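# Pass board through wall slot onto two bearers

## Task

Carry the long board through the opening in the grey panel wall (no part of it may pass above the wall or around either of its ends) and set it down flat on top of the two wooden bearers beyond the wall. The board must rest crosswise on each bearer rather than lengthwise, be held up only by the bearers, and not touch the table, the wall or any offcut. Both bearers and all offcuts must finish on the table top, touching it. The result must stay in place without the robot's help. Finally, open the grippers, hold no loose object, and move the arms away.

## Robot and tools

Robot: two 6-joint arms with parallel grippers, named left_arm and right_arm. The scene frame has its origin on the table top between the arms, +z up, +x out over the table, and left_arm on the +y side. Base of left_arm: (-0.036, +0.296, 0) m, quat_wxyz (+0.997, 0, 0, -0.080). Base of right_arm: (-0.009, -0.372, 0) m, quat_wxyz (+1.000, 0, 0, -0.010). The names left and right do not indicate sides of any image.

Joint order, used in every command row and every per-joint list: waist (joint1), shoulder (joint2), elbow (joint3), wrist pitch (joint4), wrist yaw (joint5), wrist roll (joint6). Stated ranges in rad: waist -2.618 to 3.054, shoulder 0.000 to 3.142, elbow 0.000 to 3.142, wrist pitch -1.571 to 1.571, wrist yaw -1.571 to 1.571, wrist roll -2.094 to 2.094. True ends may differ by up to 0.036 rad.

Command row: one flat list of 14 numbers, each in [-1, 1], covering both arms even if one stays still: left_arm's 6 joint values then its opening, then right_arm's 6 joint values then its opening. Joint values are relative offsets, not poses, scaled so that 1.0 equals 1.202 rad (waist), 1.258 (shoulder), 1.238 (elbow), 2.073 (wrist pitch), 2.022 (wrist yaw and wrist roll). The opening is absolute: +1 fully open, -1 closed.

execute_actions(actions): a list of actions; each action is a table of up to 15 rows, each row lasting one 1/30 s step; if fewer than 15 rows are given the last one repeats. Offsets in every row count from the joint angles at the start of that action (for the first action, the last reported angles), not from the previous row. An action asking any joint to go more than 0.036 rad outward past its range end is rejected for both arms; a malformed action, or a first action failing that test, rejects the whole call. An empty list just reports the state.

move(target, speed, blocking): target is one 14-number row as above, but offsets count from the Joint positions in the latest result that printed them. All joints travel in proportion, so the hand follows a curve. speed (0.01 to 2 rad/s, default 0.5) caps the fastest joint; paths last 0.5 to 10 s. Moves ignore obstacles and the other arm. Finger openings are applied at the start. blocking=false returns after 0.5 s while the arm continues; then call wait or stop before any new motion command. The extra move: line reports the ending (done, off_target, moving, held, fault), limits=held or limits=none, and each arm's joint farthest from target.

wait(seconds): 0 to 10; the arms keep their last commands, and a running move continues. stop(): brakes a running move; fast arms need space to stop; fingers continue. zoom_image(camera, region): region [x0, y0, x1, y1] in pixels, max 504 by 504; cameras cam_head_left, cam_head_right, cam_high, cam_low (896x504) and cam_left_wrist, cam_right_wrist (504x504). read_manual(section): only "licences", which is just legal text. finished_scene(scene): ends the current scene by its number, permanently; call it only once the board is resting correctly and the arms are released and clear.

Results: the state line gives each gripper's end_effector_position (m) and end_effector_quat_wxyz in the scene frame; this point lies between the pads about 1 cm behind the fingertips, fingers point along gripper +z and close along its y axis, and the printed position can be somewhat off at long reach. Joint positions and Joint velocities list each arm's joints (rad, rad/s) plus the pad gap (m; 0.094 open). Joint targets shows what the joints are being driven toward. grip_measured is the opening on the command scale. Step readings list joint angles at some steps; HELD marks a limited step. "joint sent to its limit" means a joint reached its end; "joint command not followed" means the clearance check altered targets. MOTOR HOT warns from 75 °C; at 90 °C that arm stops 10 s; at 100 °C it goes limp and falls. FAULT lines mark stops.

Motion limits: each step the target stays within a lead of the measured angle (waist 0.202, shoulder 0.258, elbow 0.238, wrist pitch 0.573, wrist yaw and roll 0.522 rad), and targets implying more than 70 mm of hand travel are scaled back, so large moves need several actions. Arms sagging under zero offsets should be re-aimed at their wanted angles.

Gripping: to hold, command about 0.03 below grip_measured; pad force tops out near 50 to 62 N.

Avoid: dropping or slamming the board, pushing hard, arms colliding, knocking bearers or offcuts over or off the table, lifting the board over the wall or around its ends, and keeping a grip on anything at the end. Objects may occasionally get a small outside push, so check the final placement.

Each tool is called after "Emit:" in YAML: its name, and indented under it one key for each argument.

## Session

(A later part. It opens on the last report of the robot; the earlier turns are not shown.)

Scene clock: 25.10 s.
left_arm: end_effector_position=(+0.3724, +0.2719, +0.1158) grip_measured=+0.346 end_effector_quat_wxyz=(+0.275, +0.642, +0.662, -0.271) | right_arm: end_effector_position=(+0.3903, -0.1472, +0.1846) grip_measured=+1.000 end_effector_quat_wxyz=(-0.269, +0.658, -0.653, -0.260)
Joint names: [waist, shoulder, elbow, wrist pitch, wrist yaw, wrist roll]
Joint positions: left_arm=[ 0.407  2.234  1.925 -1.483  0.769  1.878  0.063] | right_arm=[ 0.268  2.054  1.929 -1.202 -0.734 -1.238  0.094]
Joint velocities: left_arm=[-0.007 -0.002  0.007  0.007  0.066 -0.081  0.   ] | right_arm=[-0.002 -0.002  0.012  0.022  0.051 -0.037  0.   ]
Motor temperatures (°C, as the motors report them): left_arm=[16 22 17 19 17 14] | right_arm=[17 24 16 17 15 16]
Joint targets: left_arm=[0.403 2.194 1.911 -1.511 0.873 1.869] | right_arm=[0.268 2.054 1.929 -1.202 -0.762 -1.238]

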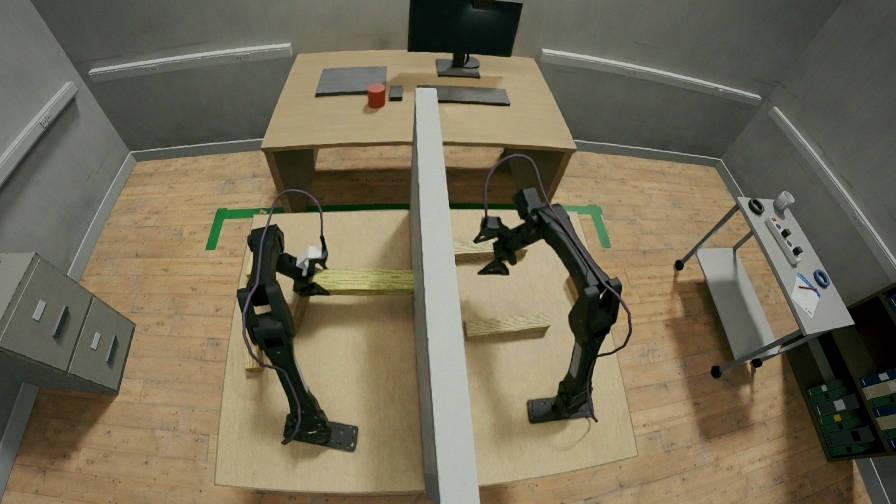

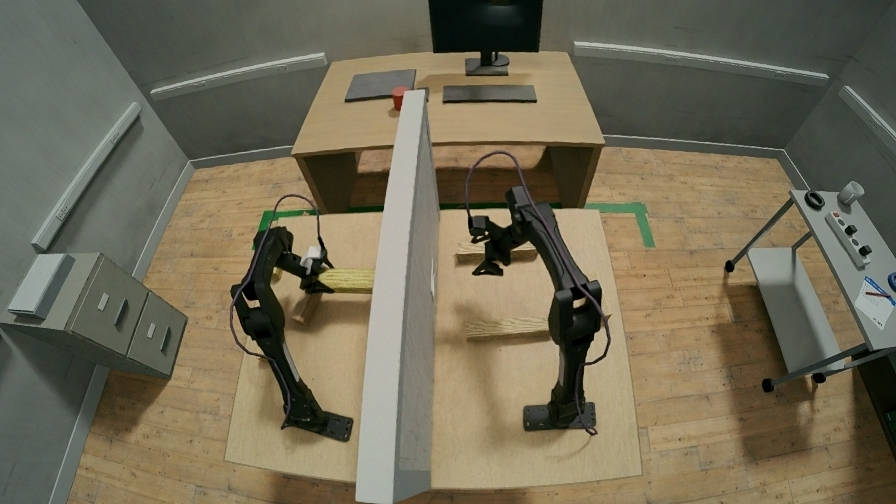

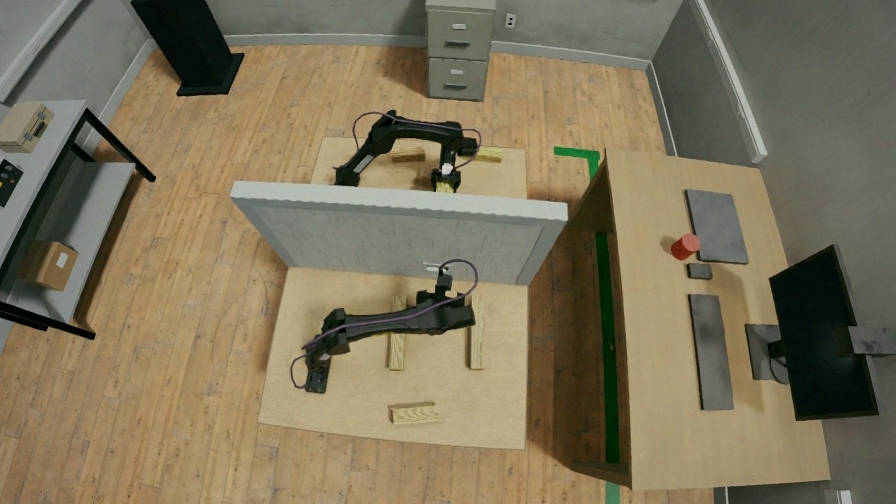

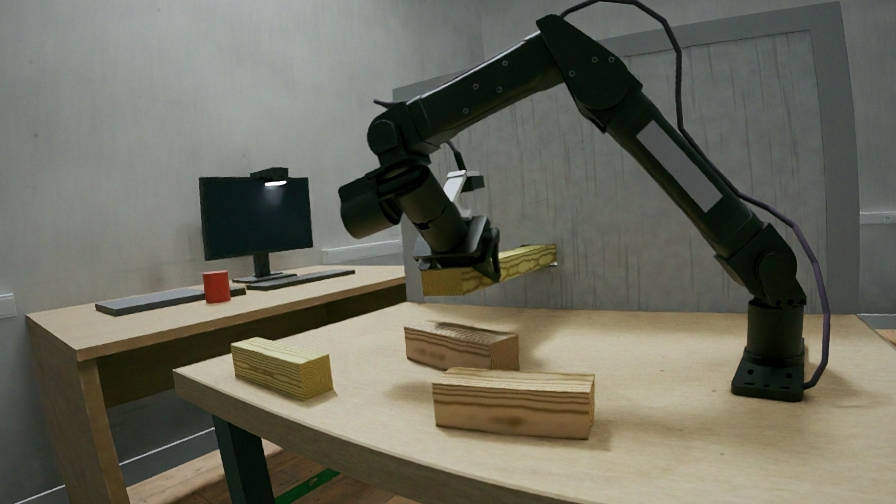

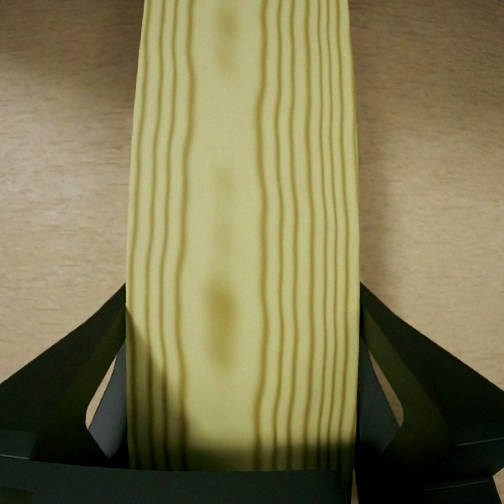

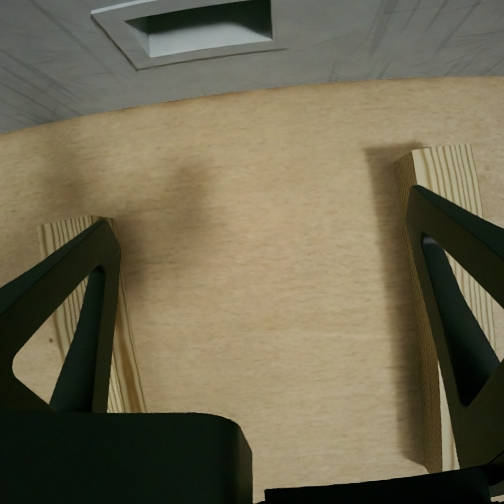

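Emit:
execute_actions:
  actions:
    - [[-0.013,-0.036,-0.018,-0.007,0.052,-0.012,0.1,0,0,0,0,-0.014,0,1],[-0.013,-0.036,-0.018,-0.007,0.052,-0.012,0.1,0,0,0,0,-0.014,0,1],[-0.013,-0.036,-0.018,-0.007,0.052,-0.012,0.1,0,0,0,0,-0.014,0,1],[-0.023,-0.039,-0.026,0.0,0.053,-0.020,0.1,0,0,0,0,-0.014,0,1],[-0.023,-0.039,-0.026,0.0,0.053,-0.020,0.1,0,0,0,0,-0.014,0,1],[-0.023,-0.039,-0.026,0.0,0.053,-0.020,0.1,0,0,0,0,-0.014,0,1],[-0.032,-0.043,-0.033,0.007,0.054,-0.028,0.1,0,0,0,0,-0.014,0,1],[-0.032,-0.043,-0.033,0.007,0.054,-0.028,0.1,0,0,0,0,-0.014,0,1],[-0.032,-0.043,-0.033,0.007,0.054,-0.028,0.1,0,0,0,0,-0.014,0,1],[-0.042,-0.047,-0.040,0.014,0.055,-0.036,0.1,0,0,0,0,-0.014,0,1],[-0.042,-0.047,-0.040,0.014,0.055,-0.036,0.1,0,0,0,0,-0.014,0,1],[-0.042,-0.047,-0.040,0.014,0.055,-0.036,0.1,0,0,0,0,-0.014,0,1],[-0.052,-0.051,-0.047,0.020,0.055,-0.044,0.1,0,0,0,0,-0.014,0,1],[-0.052,-0.051,-0.047,0.020,0.055,-0.044,0.1,0,0,0,0,-0.014,0,1],[-0.052,-0.051,-0.047,0.020,0.055,-0.044,0.1,0,0,0,0,-0.014,0,1]]
    - [[-0.013,-0.036,-0.018,-0.007,0.052,-0.012,0.1,0,0,0,0,-0.014,0,1],[-0.013,-0.036,-0.018,-0.007,0.052,-0.012,0.1,0,0,0,0,-0.014,0,1],[-0.013,-0.036,-0.018,-0.007,0.052,-0.012,0.1,0,0,0,0,-0.014,0,1],[-0.023,-0.039,-0.026,0.0,0.053,-0.020,0.1,0,0,0,0,-0.014,0,1],[-0.023,-0.039,-0.026,0.0,0.053,-0.020,0.1,0,0,0,0,-0.014,0,1],[-0.023,-0.039,-0.026,0.0,0.053,-0.020,0.1,0,0,0,0,-0.014,0,1],[-0.032,-0.043,-0.033,0.007,0.054,-0.028,0.1,0,0,0,0,-0.014,0,1],[-0.032,-0.043,-0.033,0.007,0.054,-0.028,0.1,0,0,0,0,-0.014,0,1],[-0.032,-0.043,-0.033,0.007,0.054,-0.028,0.1,0,0,0,0,-0.014,0,1],[-0.042,-0.047,-0.040,0.014,0.055,-0.036,0.1,0,0,0,0,-0.014,0,1],[-0.042,-0.047,-0.040,0.014,0.055,-0.036,0.1,0,0,0,0,-0.014,0,1],[-0.042,-0.047,-0.040,0.014,0.055,-0.036,0.1,0,0,0,0,-0.014,0,1],[-0.052,-0.051,-0.047,0.020,0.055,-0.044,0.1,0,0,0,0,-0.014,0,1],[-0.052,-0.051,-0.047,0.020,0.055,-0.044,0.1,0,0,0,0,-0.014,0,1],[-0.052,-0.051,-0.047,0.020,0.055,-0.044,0.1,0,0,0,0,-0.014,0,1]]

Emit:
wait:
  seconds: 0.3

Scene clock: 27.00 s.
left_arm: end_effector_position=(+0.3705, +0.2290, +0.1098) grip_measured=+0.346 end_effector_quat_wxyz=(+0.264, +0.633, +0.668, -0.289) | right_arm: end_effector_position=(+0.3903, -0.1472, +0.1846) grip_measured=+1.000 end_effector_quat_wxyz=(-0.269, +0.658, -0.653, -0.260)
Joint names: [waist, shoulder, elbow, wrist pitch, wrist yaw, wrist roll]
Joint positions: left_arm=[ 0.307  2.198  1.839 -1.38   0.79   1.734  0.063] | right_arm=[ 0.268  2.054  1.929 -1.202 -0.734 -1.238  0.094]
Joint velocities: left_arm=[-0.12  -0.051 -0.046  0.168 -0.007 -0.183 -0.   ] | right_arm=[-0.032  0.022  0.007 -0.051 -0.051 -0.037  0.   ]
Motor temperatures (°C, as the motors report them): left_arm=[16 23 17 19 17 14] | right_arm=[17 24 16 17 15 16]
Joint targets: left_arm=[0.293 2.153 1.823 -1.389 0.887 1.718] | right_arm=[0.268 2.054 1.929 -1.202 -0.762 -1.238]
Step readings (joint positions; steps 1 to 15: 1st action; 16 to 30: 2nd action):
0: left_arm=[0.407 2.234 1.925 -1.483 0.769 1.876] | right_arm=[0.268 2.054 1.929 -1.202 -0.734 -1.238]
1: left_arm=[0.406 2.234 1.925 -1.482 0.769 1.874] | right_arm=[0.268 2.054 1.929 -1.202 -0.734 -1.238]
2: left_arm=[0.405 2.234 1.925 -1.480 0.769 1.871] | right_arm=[0.268 2.054 1.929 -1.202 -0.734 -1.238]
4: left_arm=[0.402 2.233 1.921 -1.473 0.770 1.864] | right_arm=[0.268 2.054 1.929 -1.202 -0.734 -1.238]
8: left_arm=[0.387 2.227 1.902 -1.459 0.772 1.844] | right_arm=[0.268 2.054 1.929 -1.202 -0.734 -1.238]
15: left_arm=[0.355 2.217 1.881 -1.430 0.776 1.807] | right_arm=[0.268 2.054 1.929 -1.202 -0.734 -1.238]
16: left_arm=[0.352 2.216 1.879 -1.427 0.777 1.803] | right_arm=[0.268 2.054 1.929 -1.202 -0.734 -1.238]
17: left_arm=[0.349 2.215 1.877 -1.425 0.778 1.798] | right_arm=[0.268 2.054 1.929 -1.202 -0.734 -1.238]
19: left_arm=[0.345 2.214 1.872 -1.421 0.779 1.790] | right_arm=[0.268 2.054 1.929 -1.202 -0.734 -1.238]
23: left_arm=[0.336 2.212 1.858 -1.409 0.785 1.772] | right_arm=[0.268 2.054 1.929 -1.202 -0.734 -1.238]
30: Joint positions above

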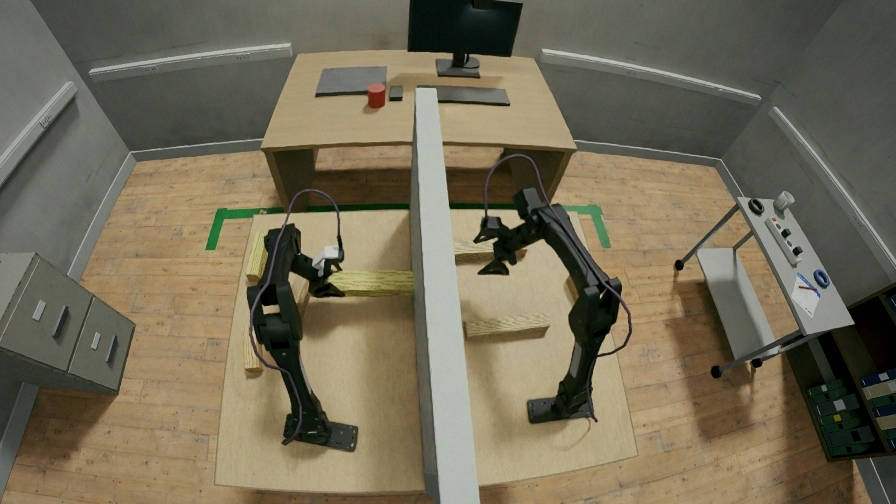

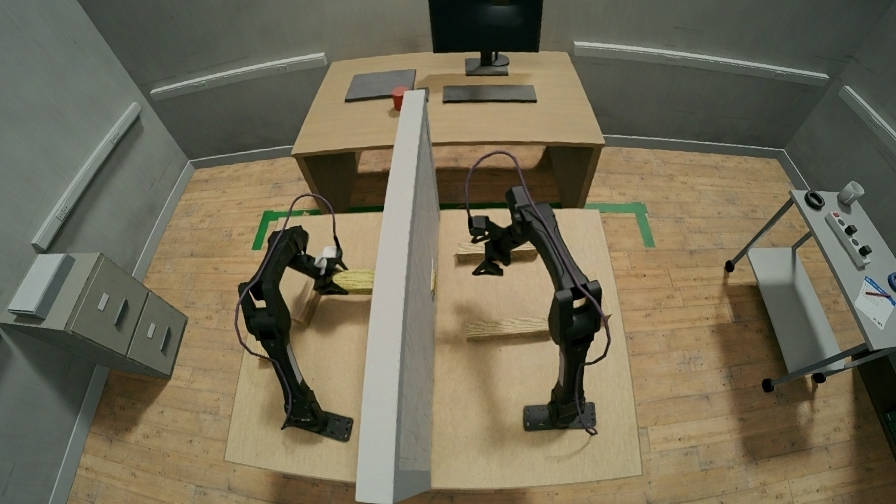

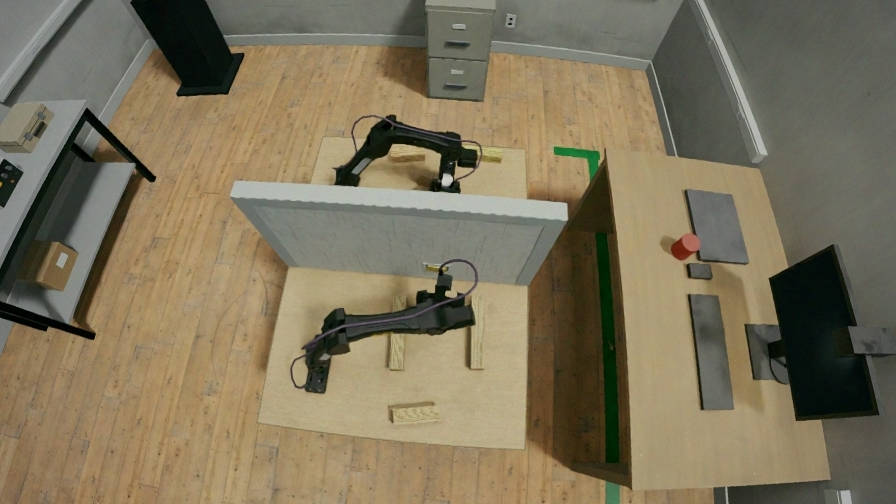

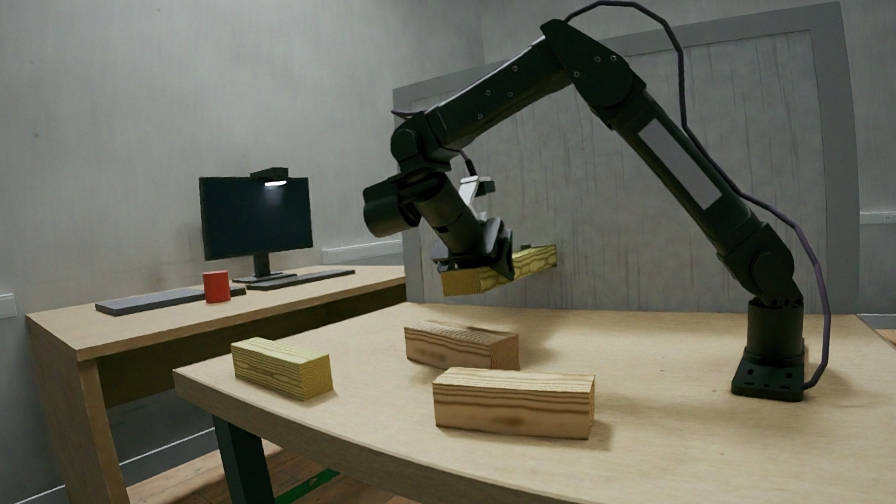

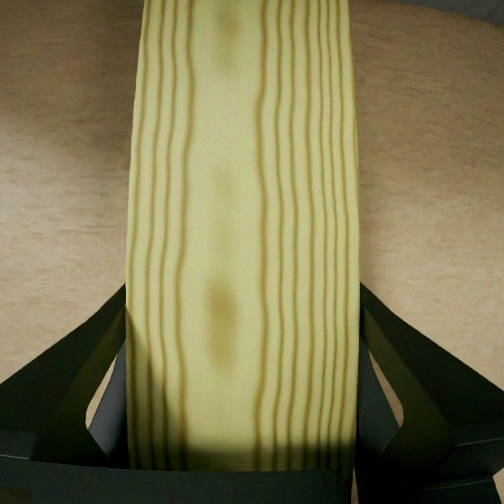

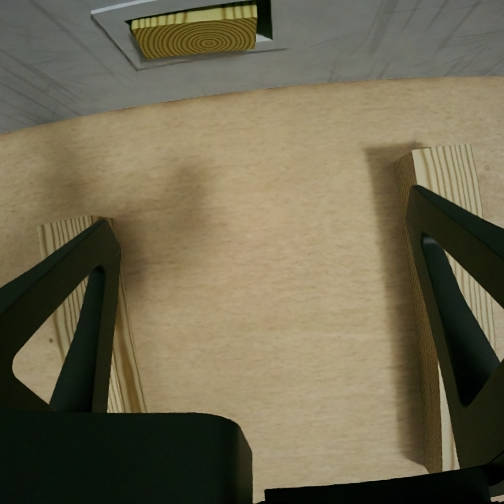

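Scene clock: 27.30 s.
left_arm: end_effector_position=(+0.3708, +0.2253, +0.1098) grip_measured=+0.346 end_effector_quat_wxyz=(+0.264, +0.633, +0.668, -0.289) | right_arm: end_effector_position=(+0.3903, -0.1472, +0.1846) grip_measured=+1.000 end_effector_quat_wxyz=(-0.269, +0.658, -0.653, -0.260)
Joint names: [waist, shoulder, elbow, wrist pitch, wrist yaw, wrist roll]
Joint positions: left_arm=[ 0.299  2.196  1.836 -1.372  0.792  1.722  0.063] | right_arm=[ 0.268  2.054  1.929 -1.202 -0.734 -1.238  0.094]
Joint velocities: left_arm=[ 0.007  0.002 -0.012  0.022 -0.007 -0.066 -0.001] | right_arm=[-0.007 -0.012 -0.027 -0.051 -0.037 -0.051  0.   ]
Motor temperatures (°C, as the motors report them): left_arm=[16 23 17 19 17 14] | right_arm=[17 24 16 17 15 16]
Joint targets: left_arm=[0.293 2.153 1.823 -1.389 0.887 1.718] | right_arm=[0.268 2.054 1.929 -1.202 -0.762 -1.238]
wait: 0.30 s; no rest

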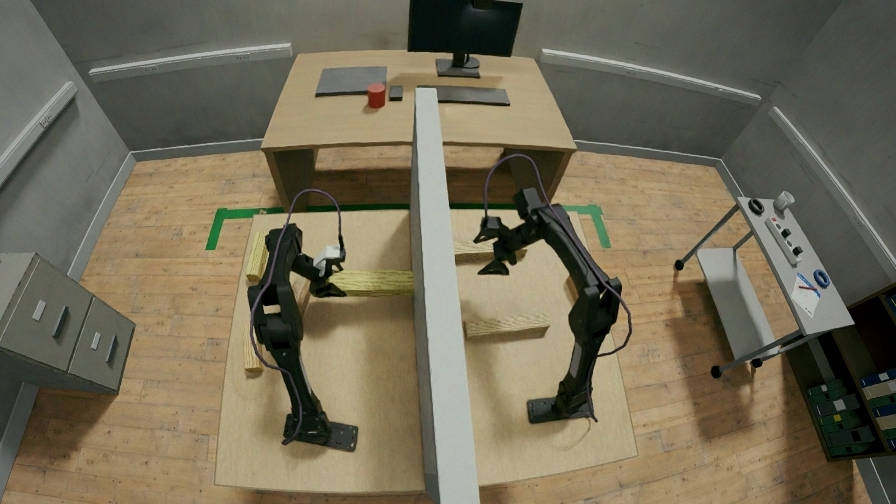

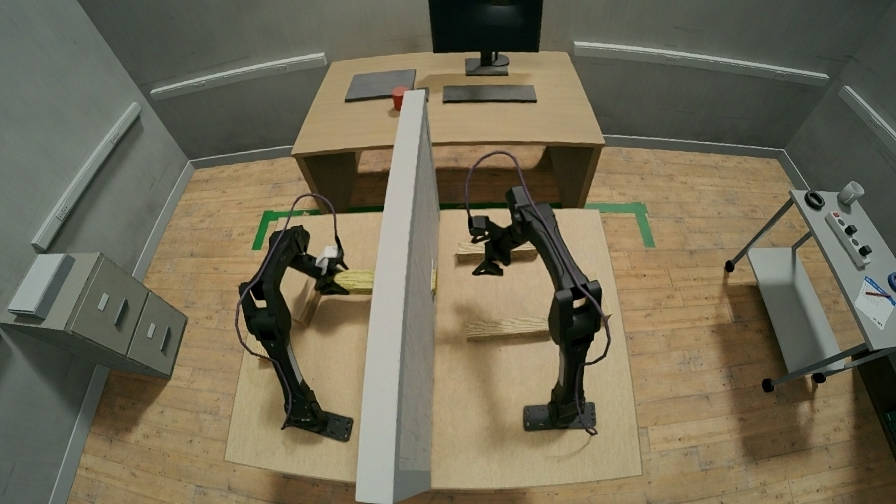

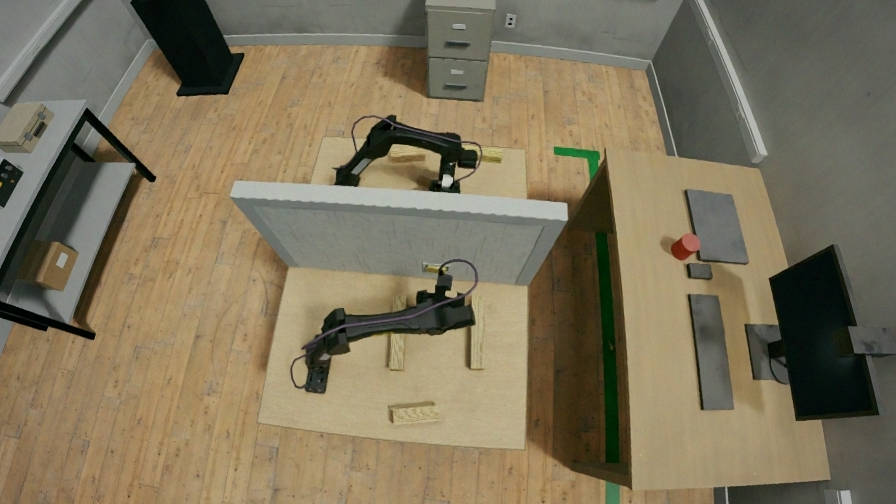

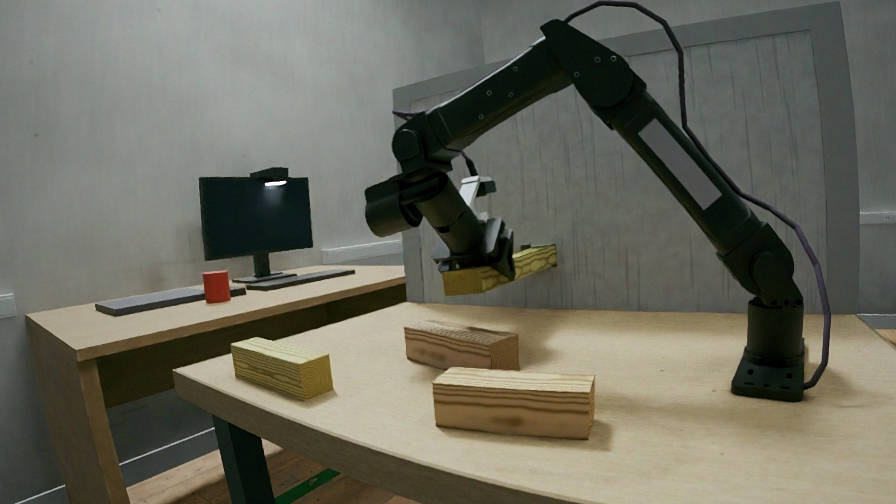

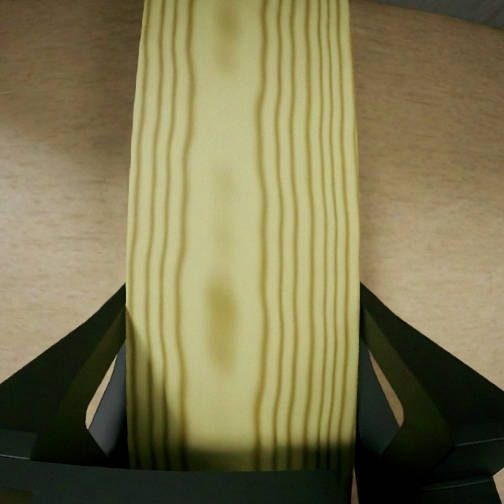

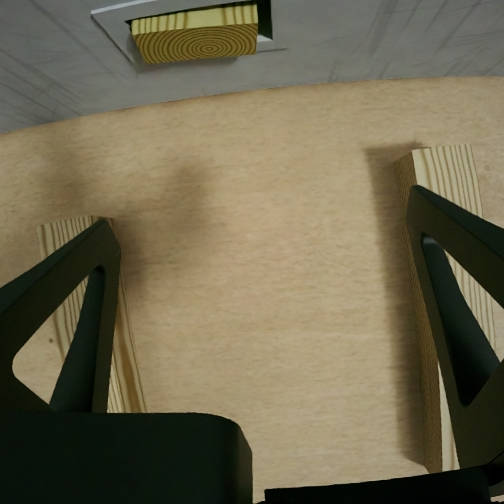

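Emit:
execute_actions:
  actions:
    - [[-0.015,-0.034,-0.012,-0.001,0.047,-0.008,0.1,0,0,0,0,-0.014,0,1],[-0.015,-0.034,-0.012,-0.001,0.047,-0.008,0.1,0,0,0,0,-0.014,0,1],[-0.015,-0.034,-0.012,-0.001,0.047,-0.008,0.1,0,0,0,0,-0.014,0,1],[-0.025,-0.037,-0.014,0.005,0.047,-0.015,0.1,0,0,0,0,-0.014,0,1],[-0.025,-0.037,-0.014,0.005,0.047,-0.015,0.1,0,0,0,0,-0.014,0,1],[-0.025,-0.037,-0.014,0.005,0.047,-0.015,0.1,0,0,0,0,-0.014,0,1],[-0.035,-0.039,-0.015,0.010,0.047,-0.021,0.1,0,0,0,0,-0.014,0,1],[-0.035,-0.039,-0.015,0.010,0.047,-0.021,0.1,0,0,0,0,-0.014,0,1],[-0.035,-0.039,-0.015,0.010,0.047,-0.021,0.1,0,0,0,0,-0.014,0,1],[-0.045,-0.042,-0.017,0.016,0.047,-0.027,0.1,0,0,0,0,-0.014,0,1],[-0.045,-0.042,-0.017,0.016,0.047,-0.027,0.1,0,0,0,0,-0.014,0,1],[-0.045,-0.042,-0.017,0.016,0.047,-0.027,0.1,0,0,0,0,-0.014,0,1],[-0.055,-0.045,-0.019,0.022,0.047,-0.034,0.1,0,0,0,0,-0.014,0,1],[-0.055,-0.045,-0.019,0.022,0.047,-0.034,0.1,0,0,0,0,-0.014,0,1],[-0.055,-0.045,-0.019,0.022,0.047,-0.034,0.1,0,0,0,0,-0.014,0,1]]
    - [[-0.020,-0.034,-0.012,-0.001,0.047,-0.012,0.1,0,0,0,0,-0.014,0,1],[-0.020,-0.034,-0.012,-0.001,0.047,-0.012,0.1,0,0,0,0,-0.014,0,1],[-0.020,-0.034,-0.012,-0.001,0.047,-0.012,0.1,0,0,0,0,-0.014,0,1],[-0.029,-0.037,-0.014,0.005,0.047,-0.018,0.1,0,0,0,0,-0.014,0,1],[-0.029,-0.037,-0.014,0.005,0.047,-0.018,0.1,0,0,0,0,-0.014,0,1],[-0.029,-0.037,-0.014,0.005,0.047,-0.018,0.1,0,0,0,0,-0.014,0,1],[-0.038,-0.039,-0.015,0.010,0.047,-0.024,0.1,0,0,0,0,-0.014,0,1],[-0.038,-0.039,-0.015,0.010,0.047,-0.024,0.1,0,0,0,0,-0.014,0,1],[-0.038,-0.039,-0.015,0.010,0.047,-0.024,0.1,0,0,0,0,-0.014,0,1],[-0.047,-0.042,-0.017,0.016,0.047,-0.029,0.1,0,0,0,0,-0.014,0,1],[-0.047,-0.042,-0.017,0.016,0.047,-0.029,0.1,0,0,0,0,-0.014,0,1],[-0.047,-0.042,-0.017,0.016,0.047,-0.029,0.1,0,0,0,0,-0.014,0,1],[-0.055,-0.045,-0.019,0.022,0.047,-0.034,0.1,0,0,0,0,-0.014,0,1],[-0.055,-0.045,-0.019,0.022,0.047,-0.034,0.1,0,0,0,0,-0.014,0,1],[-0.055,-0.045,-0.019,0.022,0.047,-0.034,0.1,0,0,0,0,-0.014,0,1]]

Emit:
wait:
  seconds: 0.3

Scene clock: 29.17 s.
left_arm: end_effector_position=(+0.3755, +0.1822, +0.1127) grip_measured=+0.346 end_effector_quat_wxyz=(+0.265, +0.644, +0.657, -0.287) | right_arm: end_effector_position=(+0.3903, -0.1472, +0.1846) grip_measured=+1.000 end_effector_quat_wxyz=(-0.269, +0.658, -0.653, -0.260)
Joint names: [waist, shoulder, elbow, wrist pitch, wrist yaw, wrist roll]
Joint positions: left_arm=[ 0.193  2.174  1.816 -1.276  0.801  1.61   0.063] | right_arm=[ 0.268  2.054  1.929 -1.202 -0.734 -1.238  0.094]
Joint velocities: left_arm=[-0.1   -0.027 -0.027  0.081 -0.081 -0.139 -0.   ] | right_arm=[-0.012 -0.007 -0.002 -0.022  0.037 -0.081  0.   ]
Motor temperatures (°C, as the motors report them): left_arm=[16 23 17 19 17 14] | right_arm=[17 25 16 17 15 16]
Joint targets: left_arm=[0.179 2.127 1.803 -1.278 0.892 1.600] | right_arm=[0.268 2.054 1.929 -1.202 -0.762 -1.238]
Step readings (joint positions; steps 1 to 15: 1st action; 16 to 30: 2nd action):
0: left_arm=[0.299 2.196 1.836 -1.372 0.792 1.722] | right_arm=[0.268 2.054 1.929 -1.202 -0.734 -1.238]
1: left_arm=[0.298 2.196 1.836 -1.372 0.792 1.721] | right_arm=[0.268 2.054 1.929 -1.202 -0.734 -1.238]
2: left_arm=[0.297 2.196 1.836 -1.370 0.792 1.719] | right_arm=[0.268 2.054 1.929 -1.202 -0.734 -1.238]
4: left_arm=[0.292 2.196 1.836 -1.366 0.792 1.714] | right_arm=[0.268 2.054 1.929 -1.202 -0.734 -1.238]
8: left_arm=[0.276 2.196 1.836 -1.352 0.795 1.699] | right_arm=[0.268 2.054 1.929 -1.202 -0.734 -1.238]
15: left_arm=[0.245 2.184 1.826 -1.324 0.797 1.669] | right_arm=[0.268 2.054 1.929 -1.202 -0.734 -1.238]
16: left_arm=[0.241 2.183 1.826 -1.321 0.797 1.664] | right_arm=[0.268 2.054 1.929 -1.202 -0.734 -1.238]
17: left_arm=[0.237 2.183 1.826 -1.319 0.797 1.659] | right_arm=[0.268 2.054 1.929 -1.202 -0.734 -1.238]
19: left_arm=[0.230 2.183 1.824 -1.312 0.797 1.651] | right_arm=[0.268 2.054 1.929 -1.202 -0.734 -1.238]
23: left_arm=[0.218 2.183 1.822 -1.302 0.800 1.637] | right_arm=[0.268 2.054 1.929 -1.202 -0.734 -1.238]
30: Joint positions above

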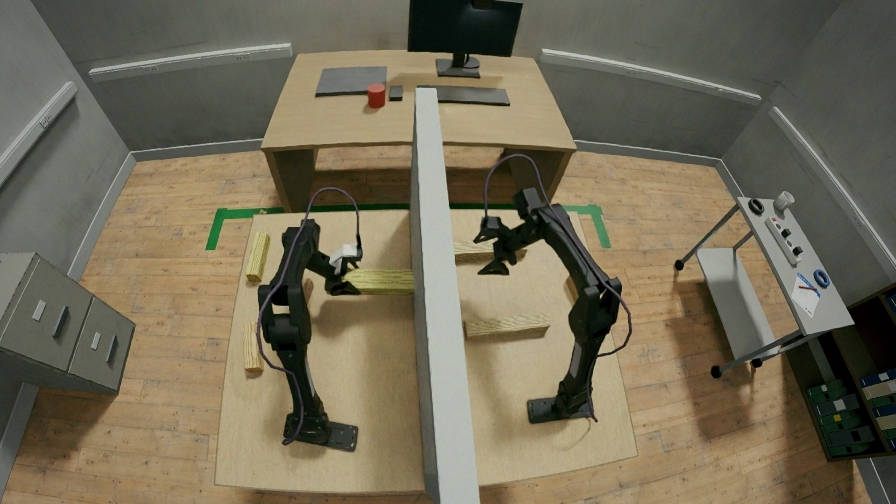

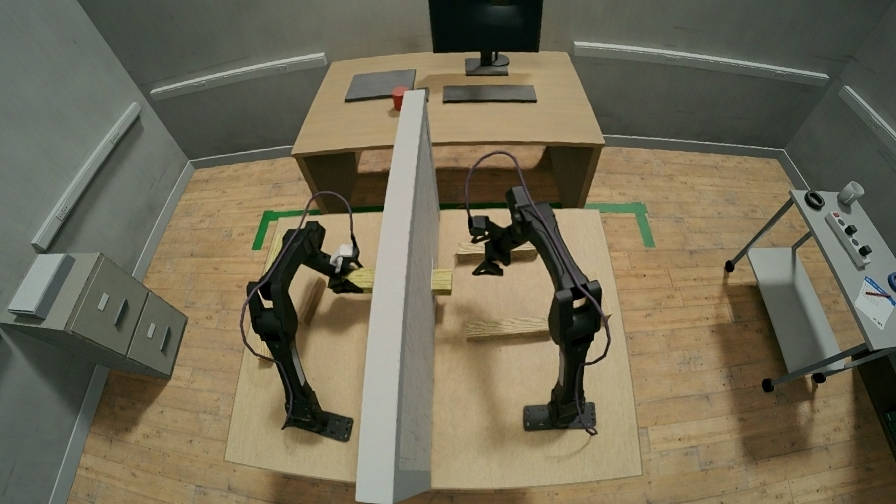

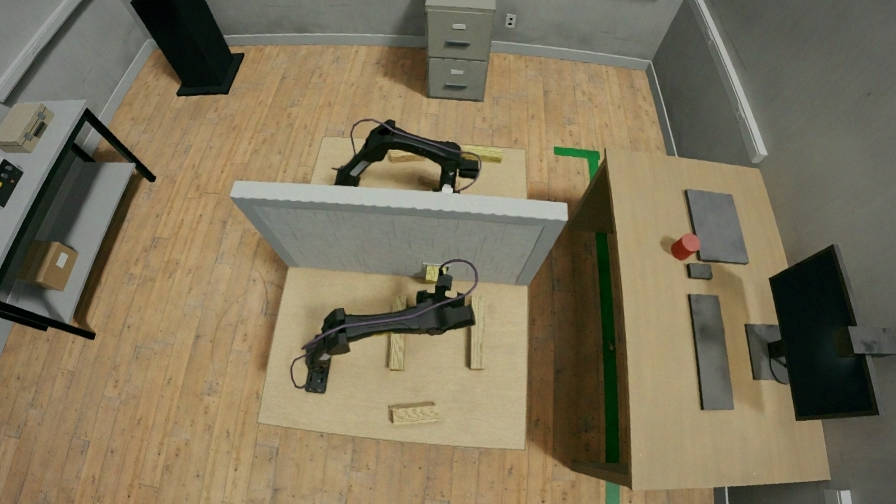

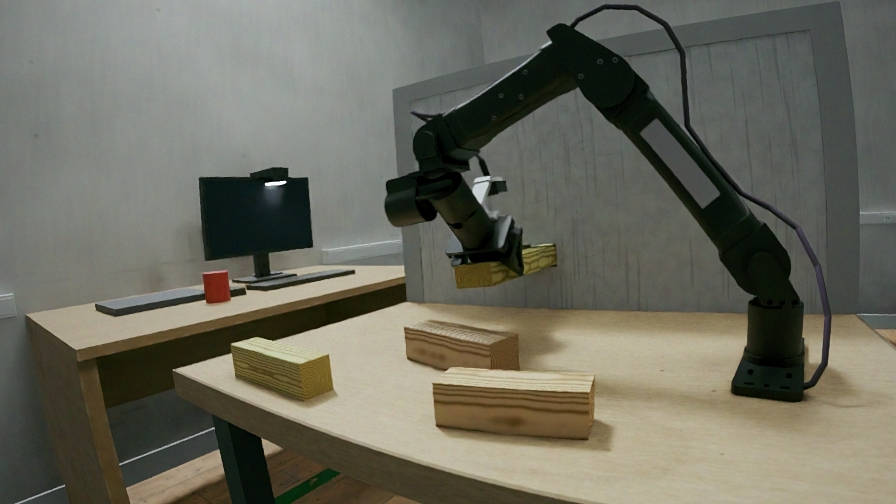

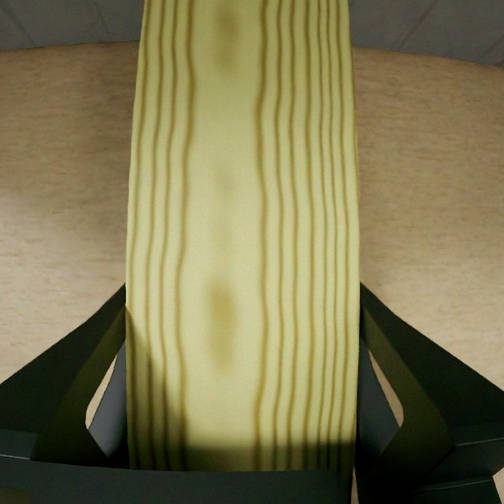

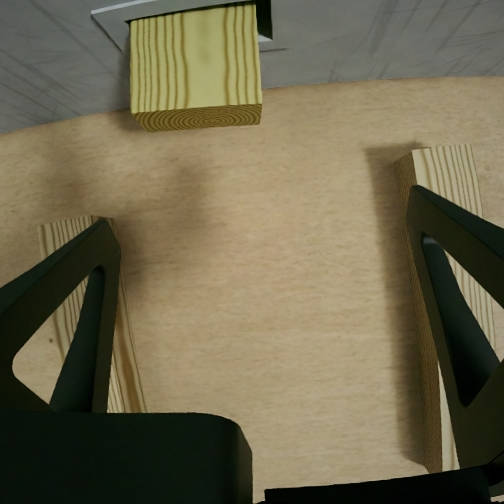

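Scene clock: 29.47 s.
left_arm: end_effector_position=(+0.3760, +0.1792, +0.1132) grip_measured=+0.346 end_effector_quat_wxyz=(+0.266, +0.646, +0.656, -0.286) | right_arm: end_effector_position=(+0.3903, -0.1472, +0.1846) grip_measured=+1.000 end_effector_quat_wxyz=(-0.269, +0.658, -0.653, -0.260)
Joint names: [waist, shoulder, elbow, wrist pitch, wrist yaw, wrist roll]
Joint positions: left_arm=[ 0.186  2.172  1.816 -1.269  0.801  1.603  0.063] | right_arm=[ 0.268  2.054  1.929 -1.202 -0.734 -1.238  0.094]
Joint velocities: left_arm=[-0.012 -0.007 -0.012  0.095 -0.095  0.007 -0.   ] | right_arm=[ 0.007 -0.002  0.012  0.022 -0.022 -0.037  0.   ]
Motor temperatures (°C, as the motors report them): left_arm=[16 24 17 19 17 14] | right_arm=[17 25 16 17 15 16]
Joint targets: left_arm=[0.179 2.127 1.803 -1.278 0.892 1.600] | right_arm=[0.268 2.054 1.929 -1.202 -0.762 -1.238]
wait: 0.30 s; at rest by 0.27 s

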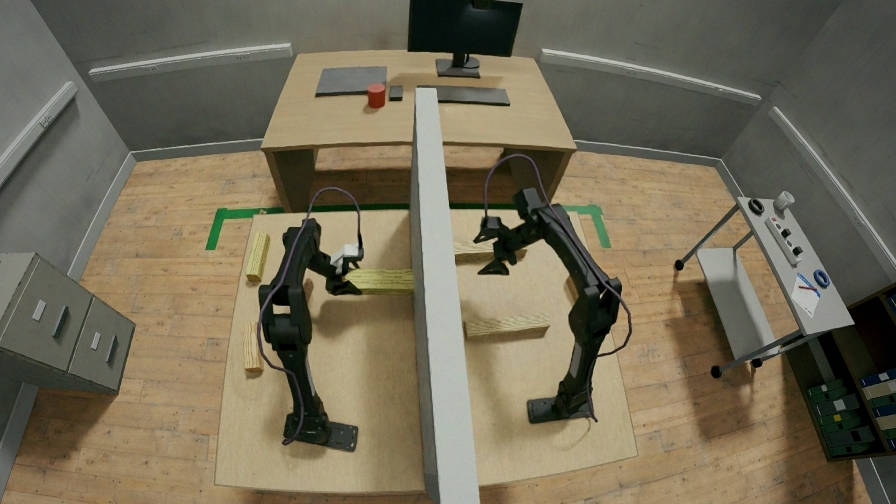

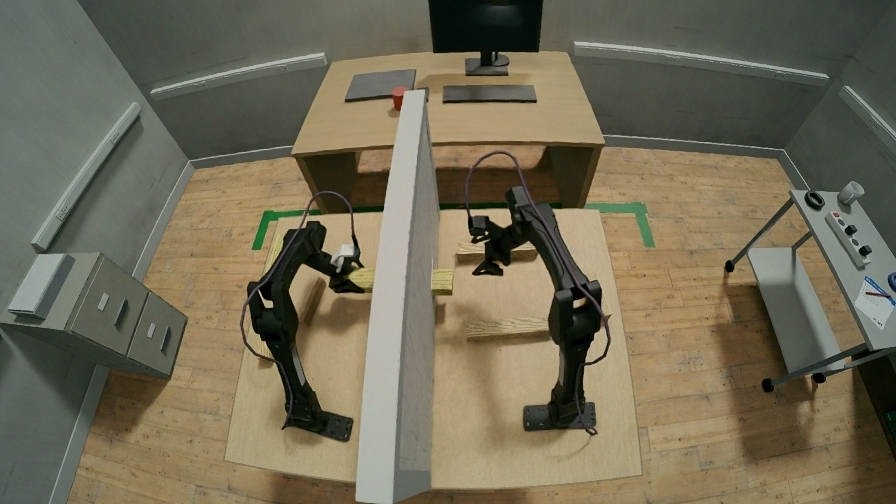

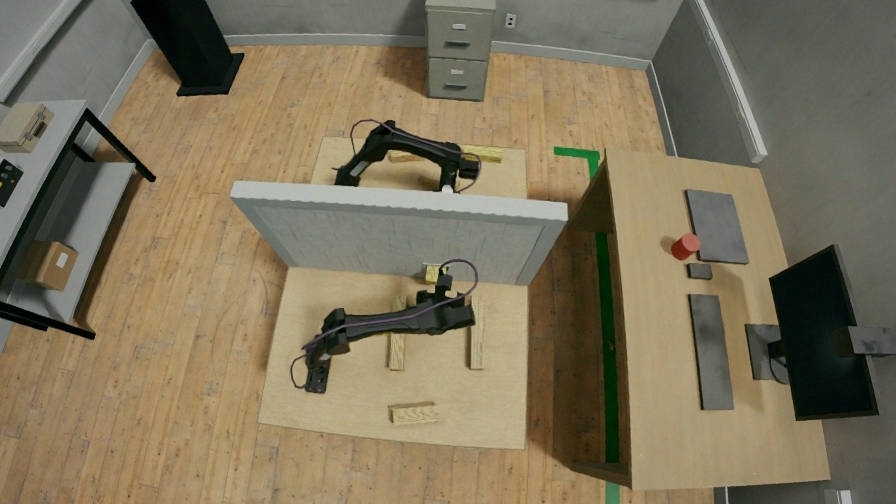

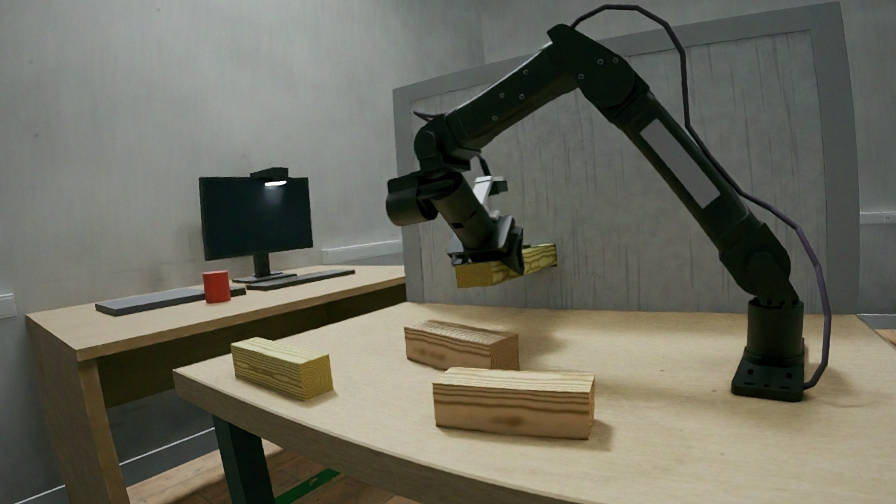

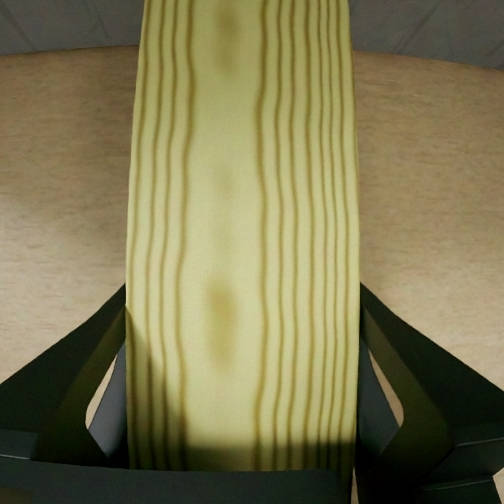

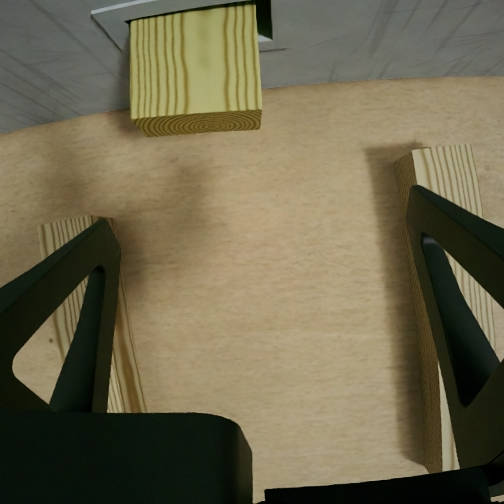

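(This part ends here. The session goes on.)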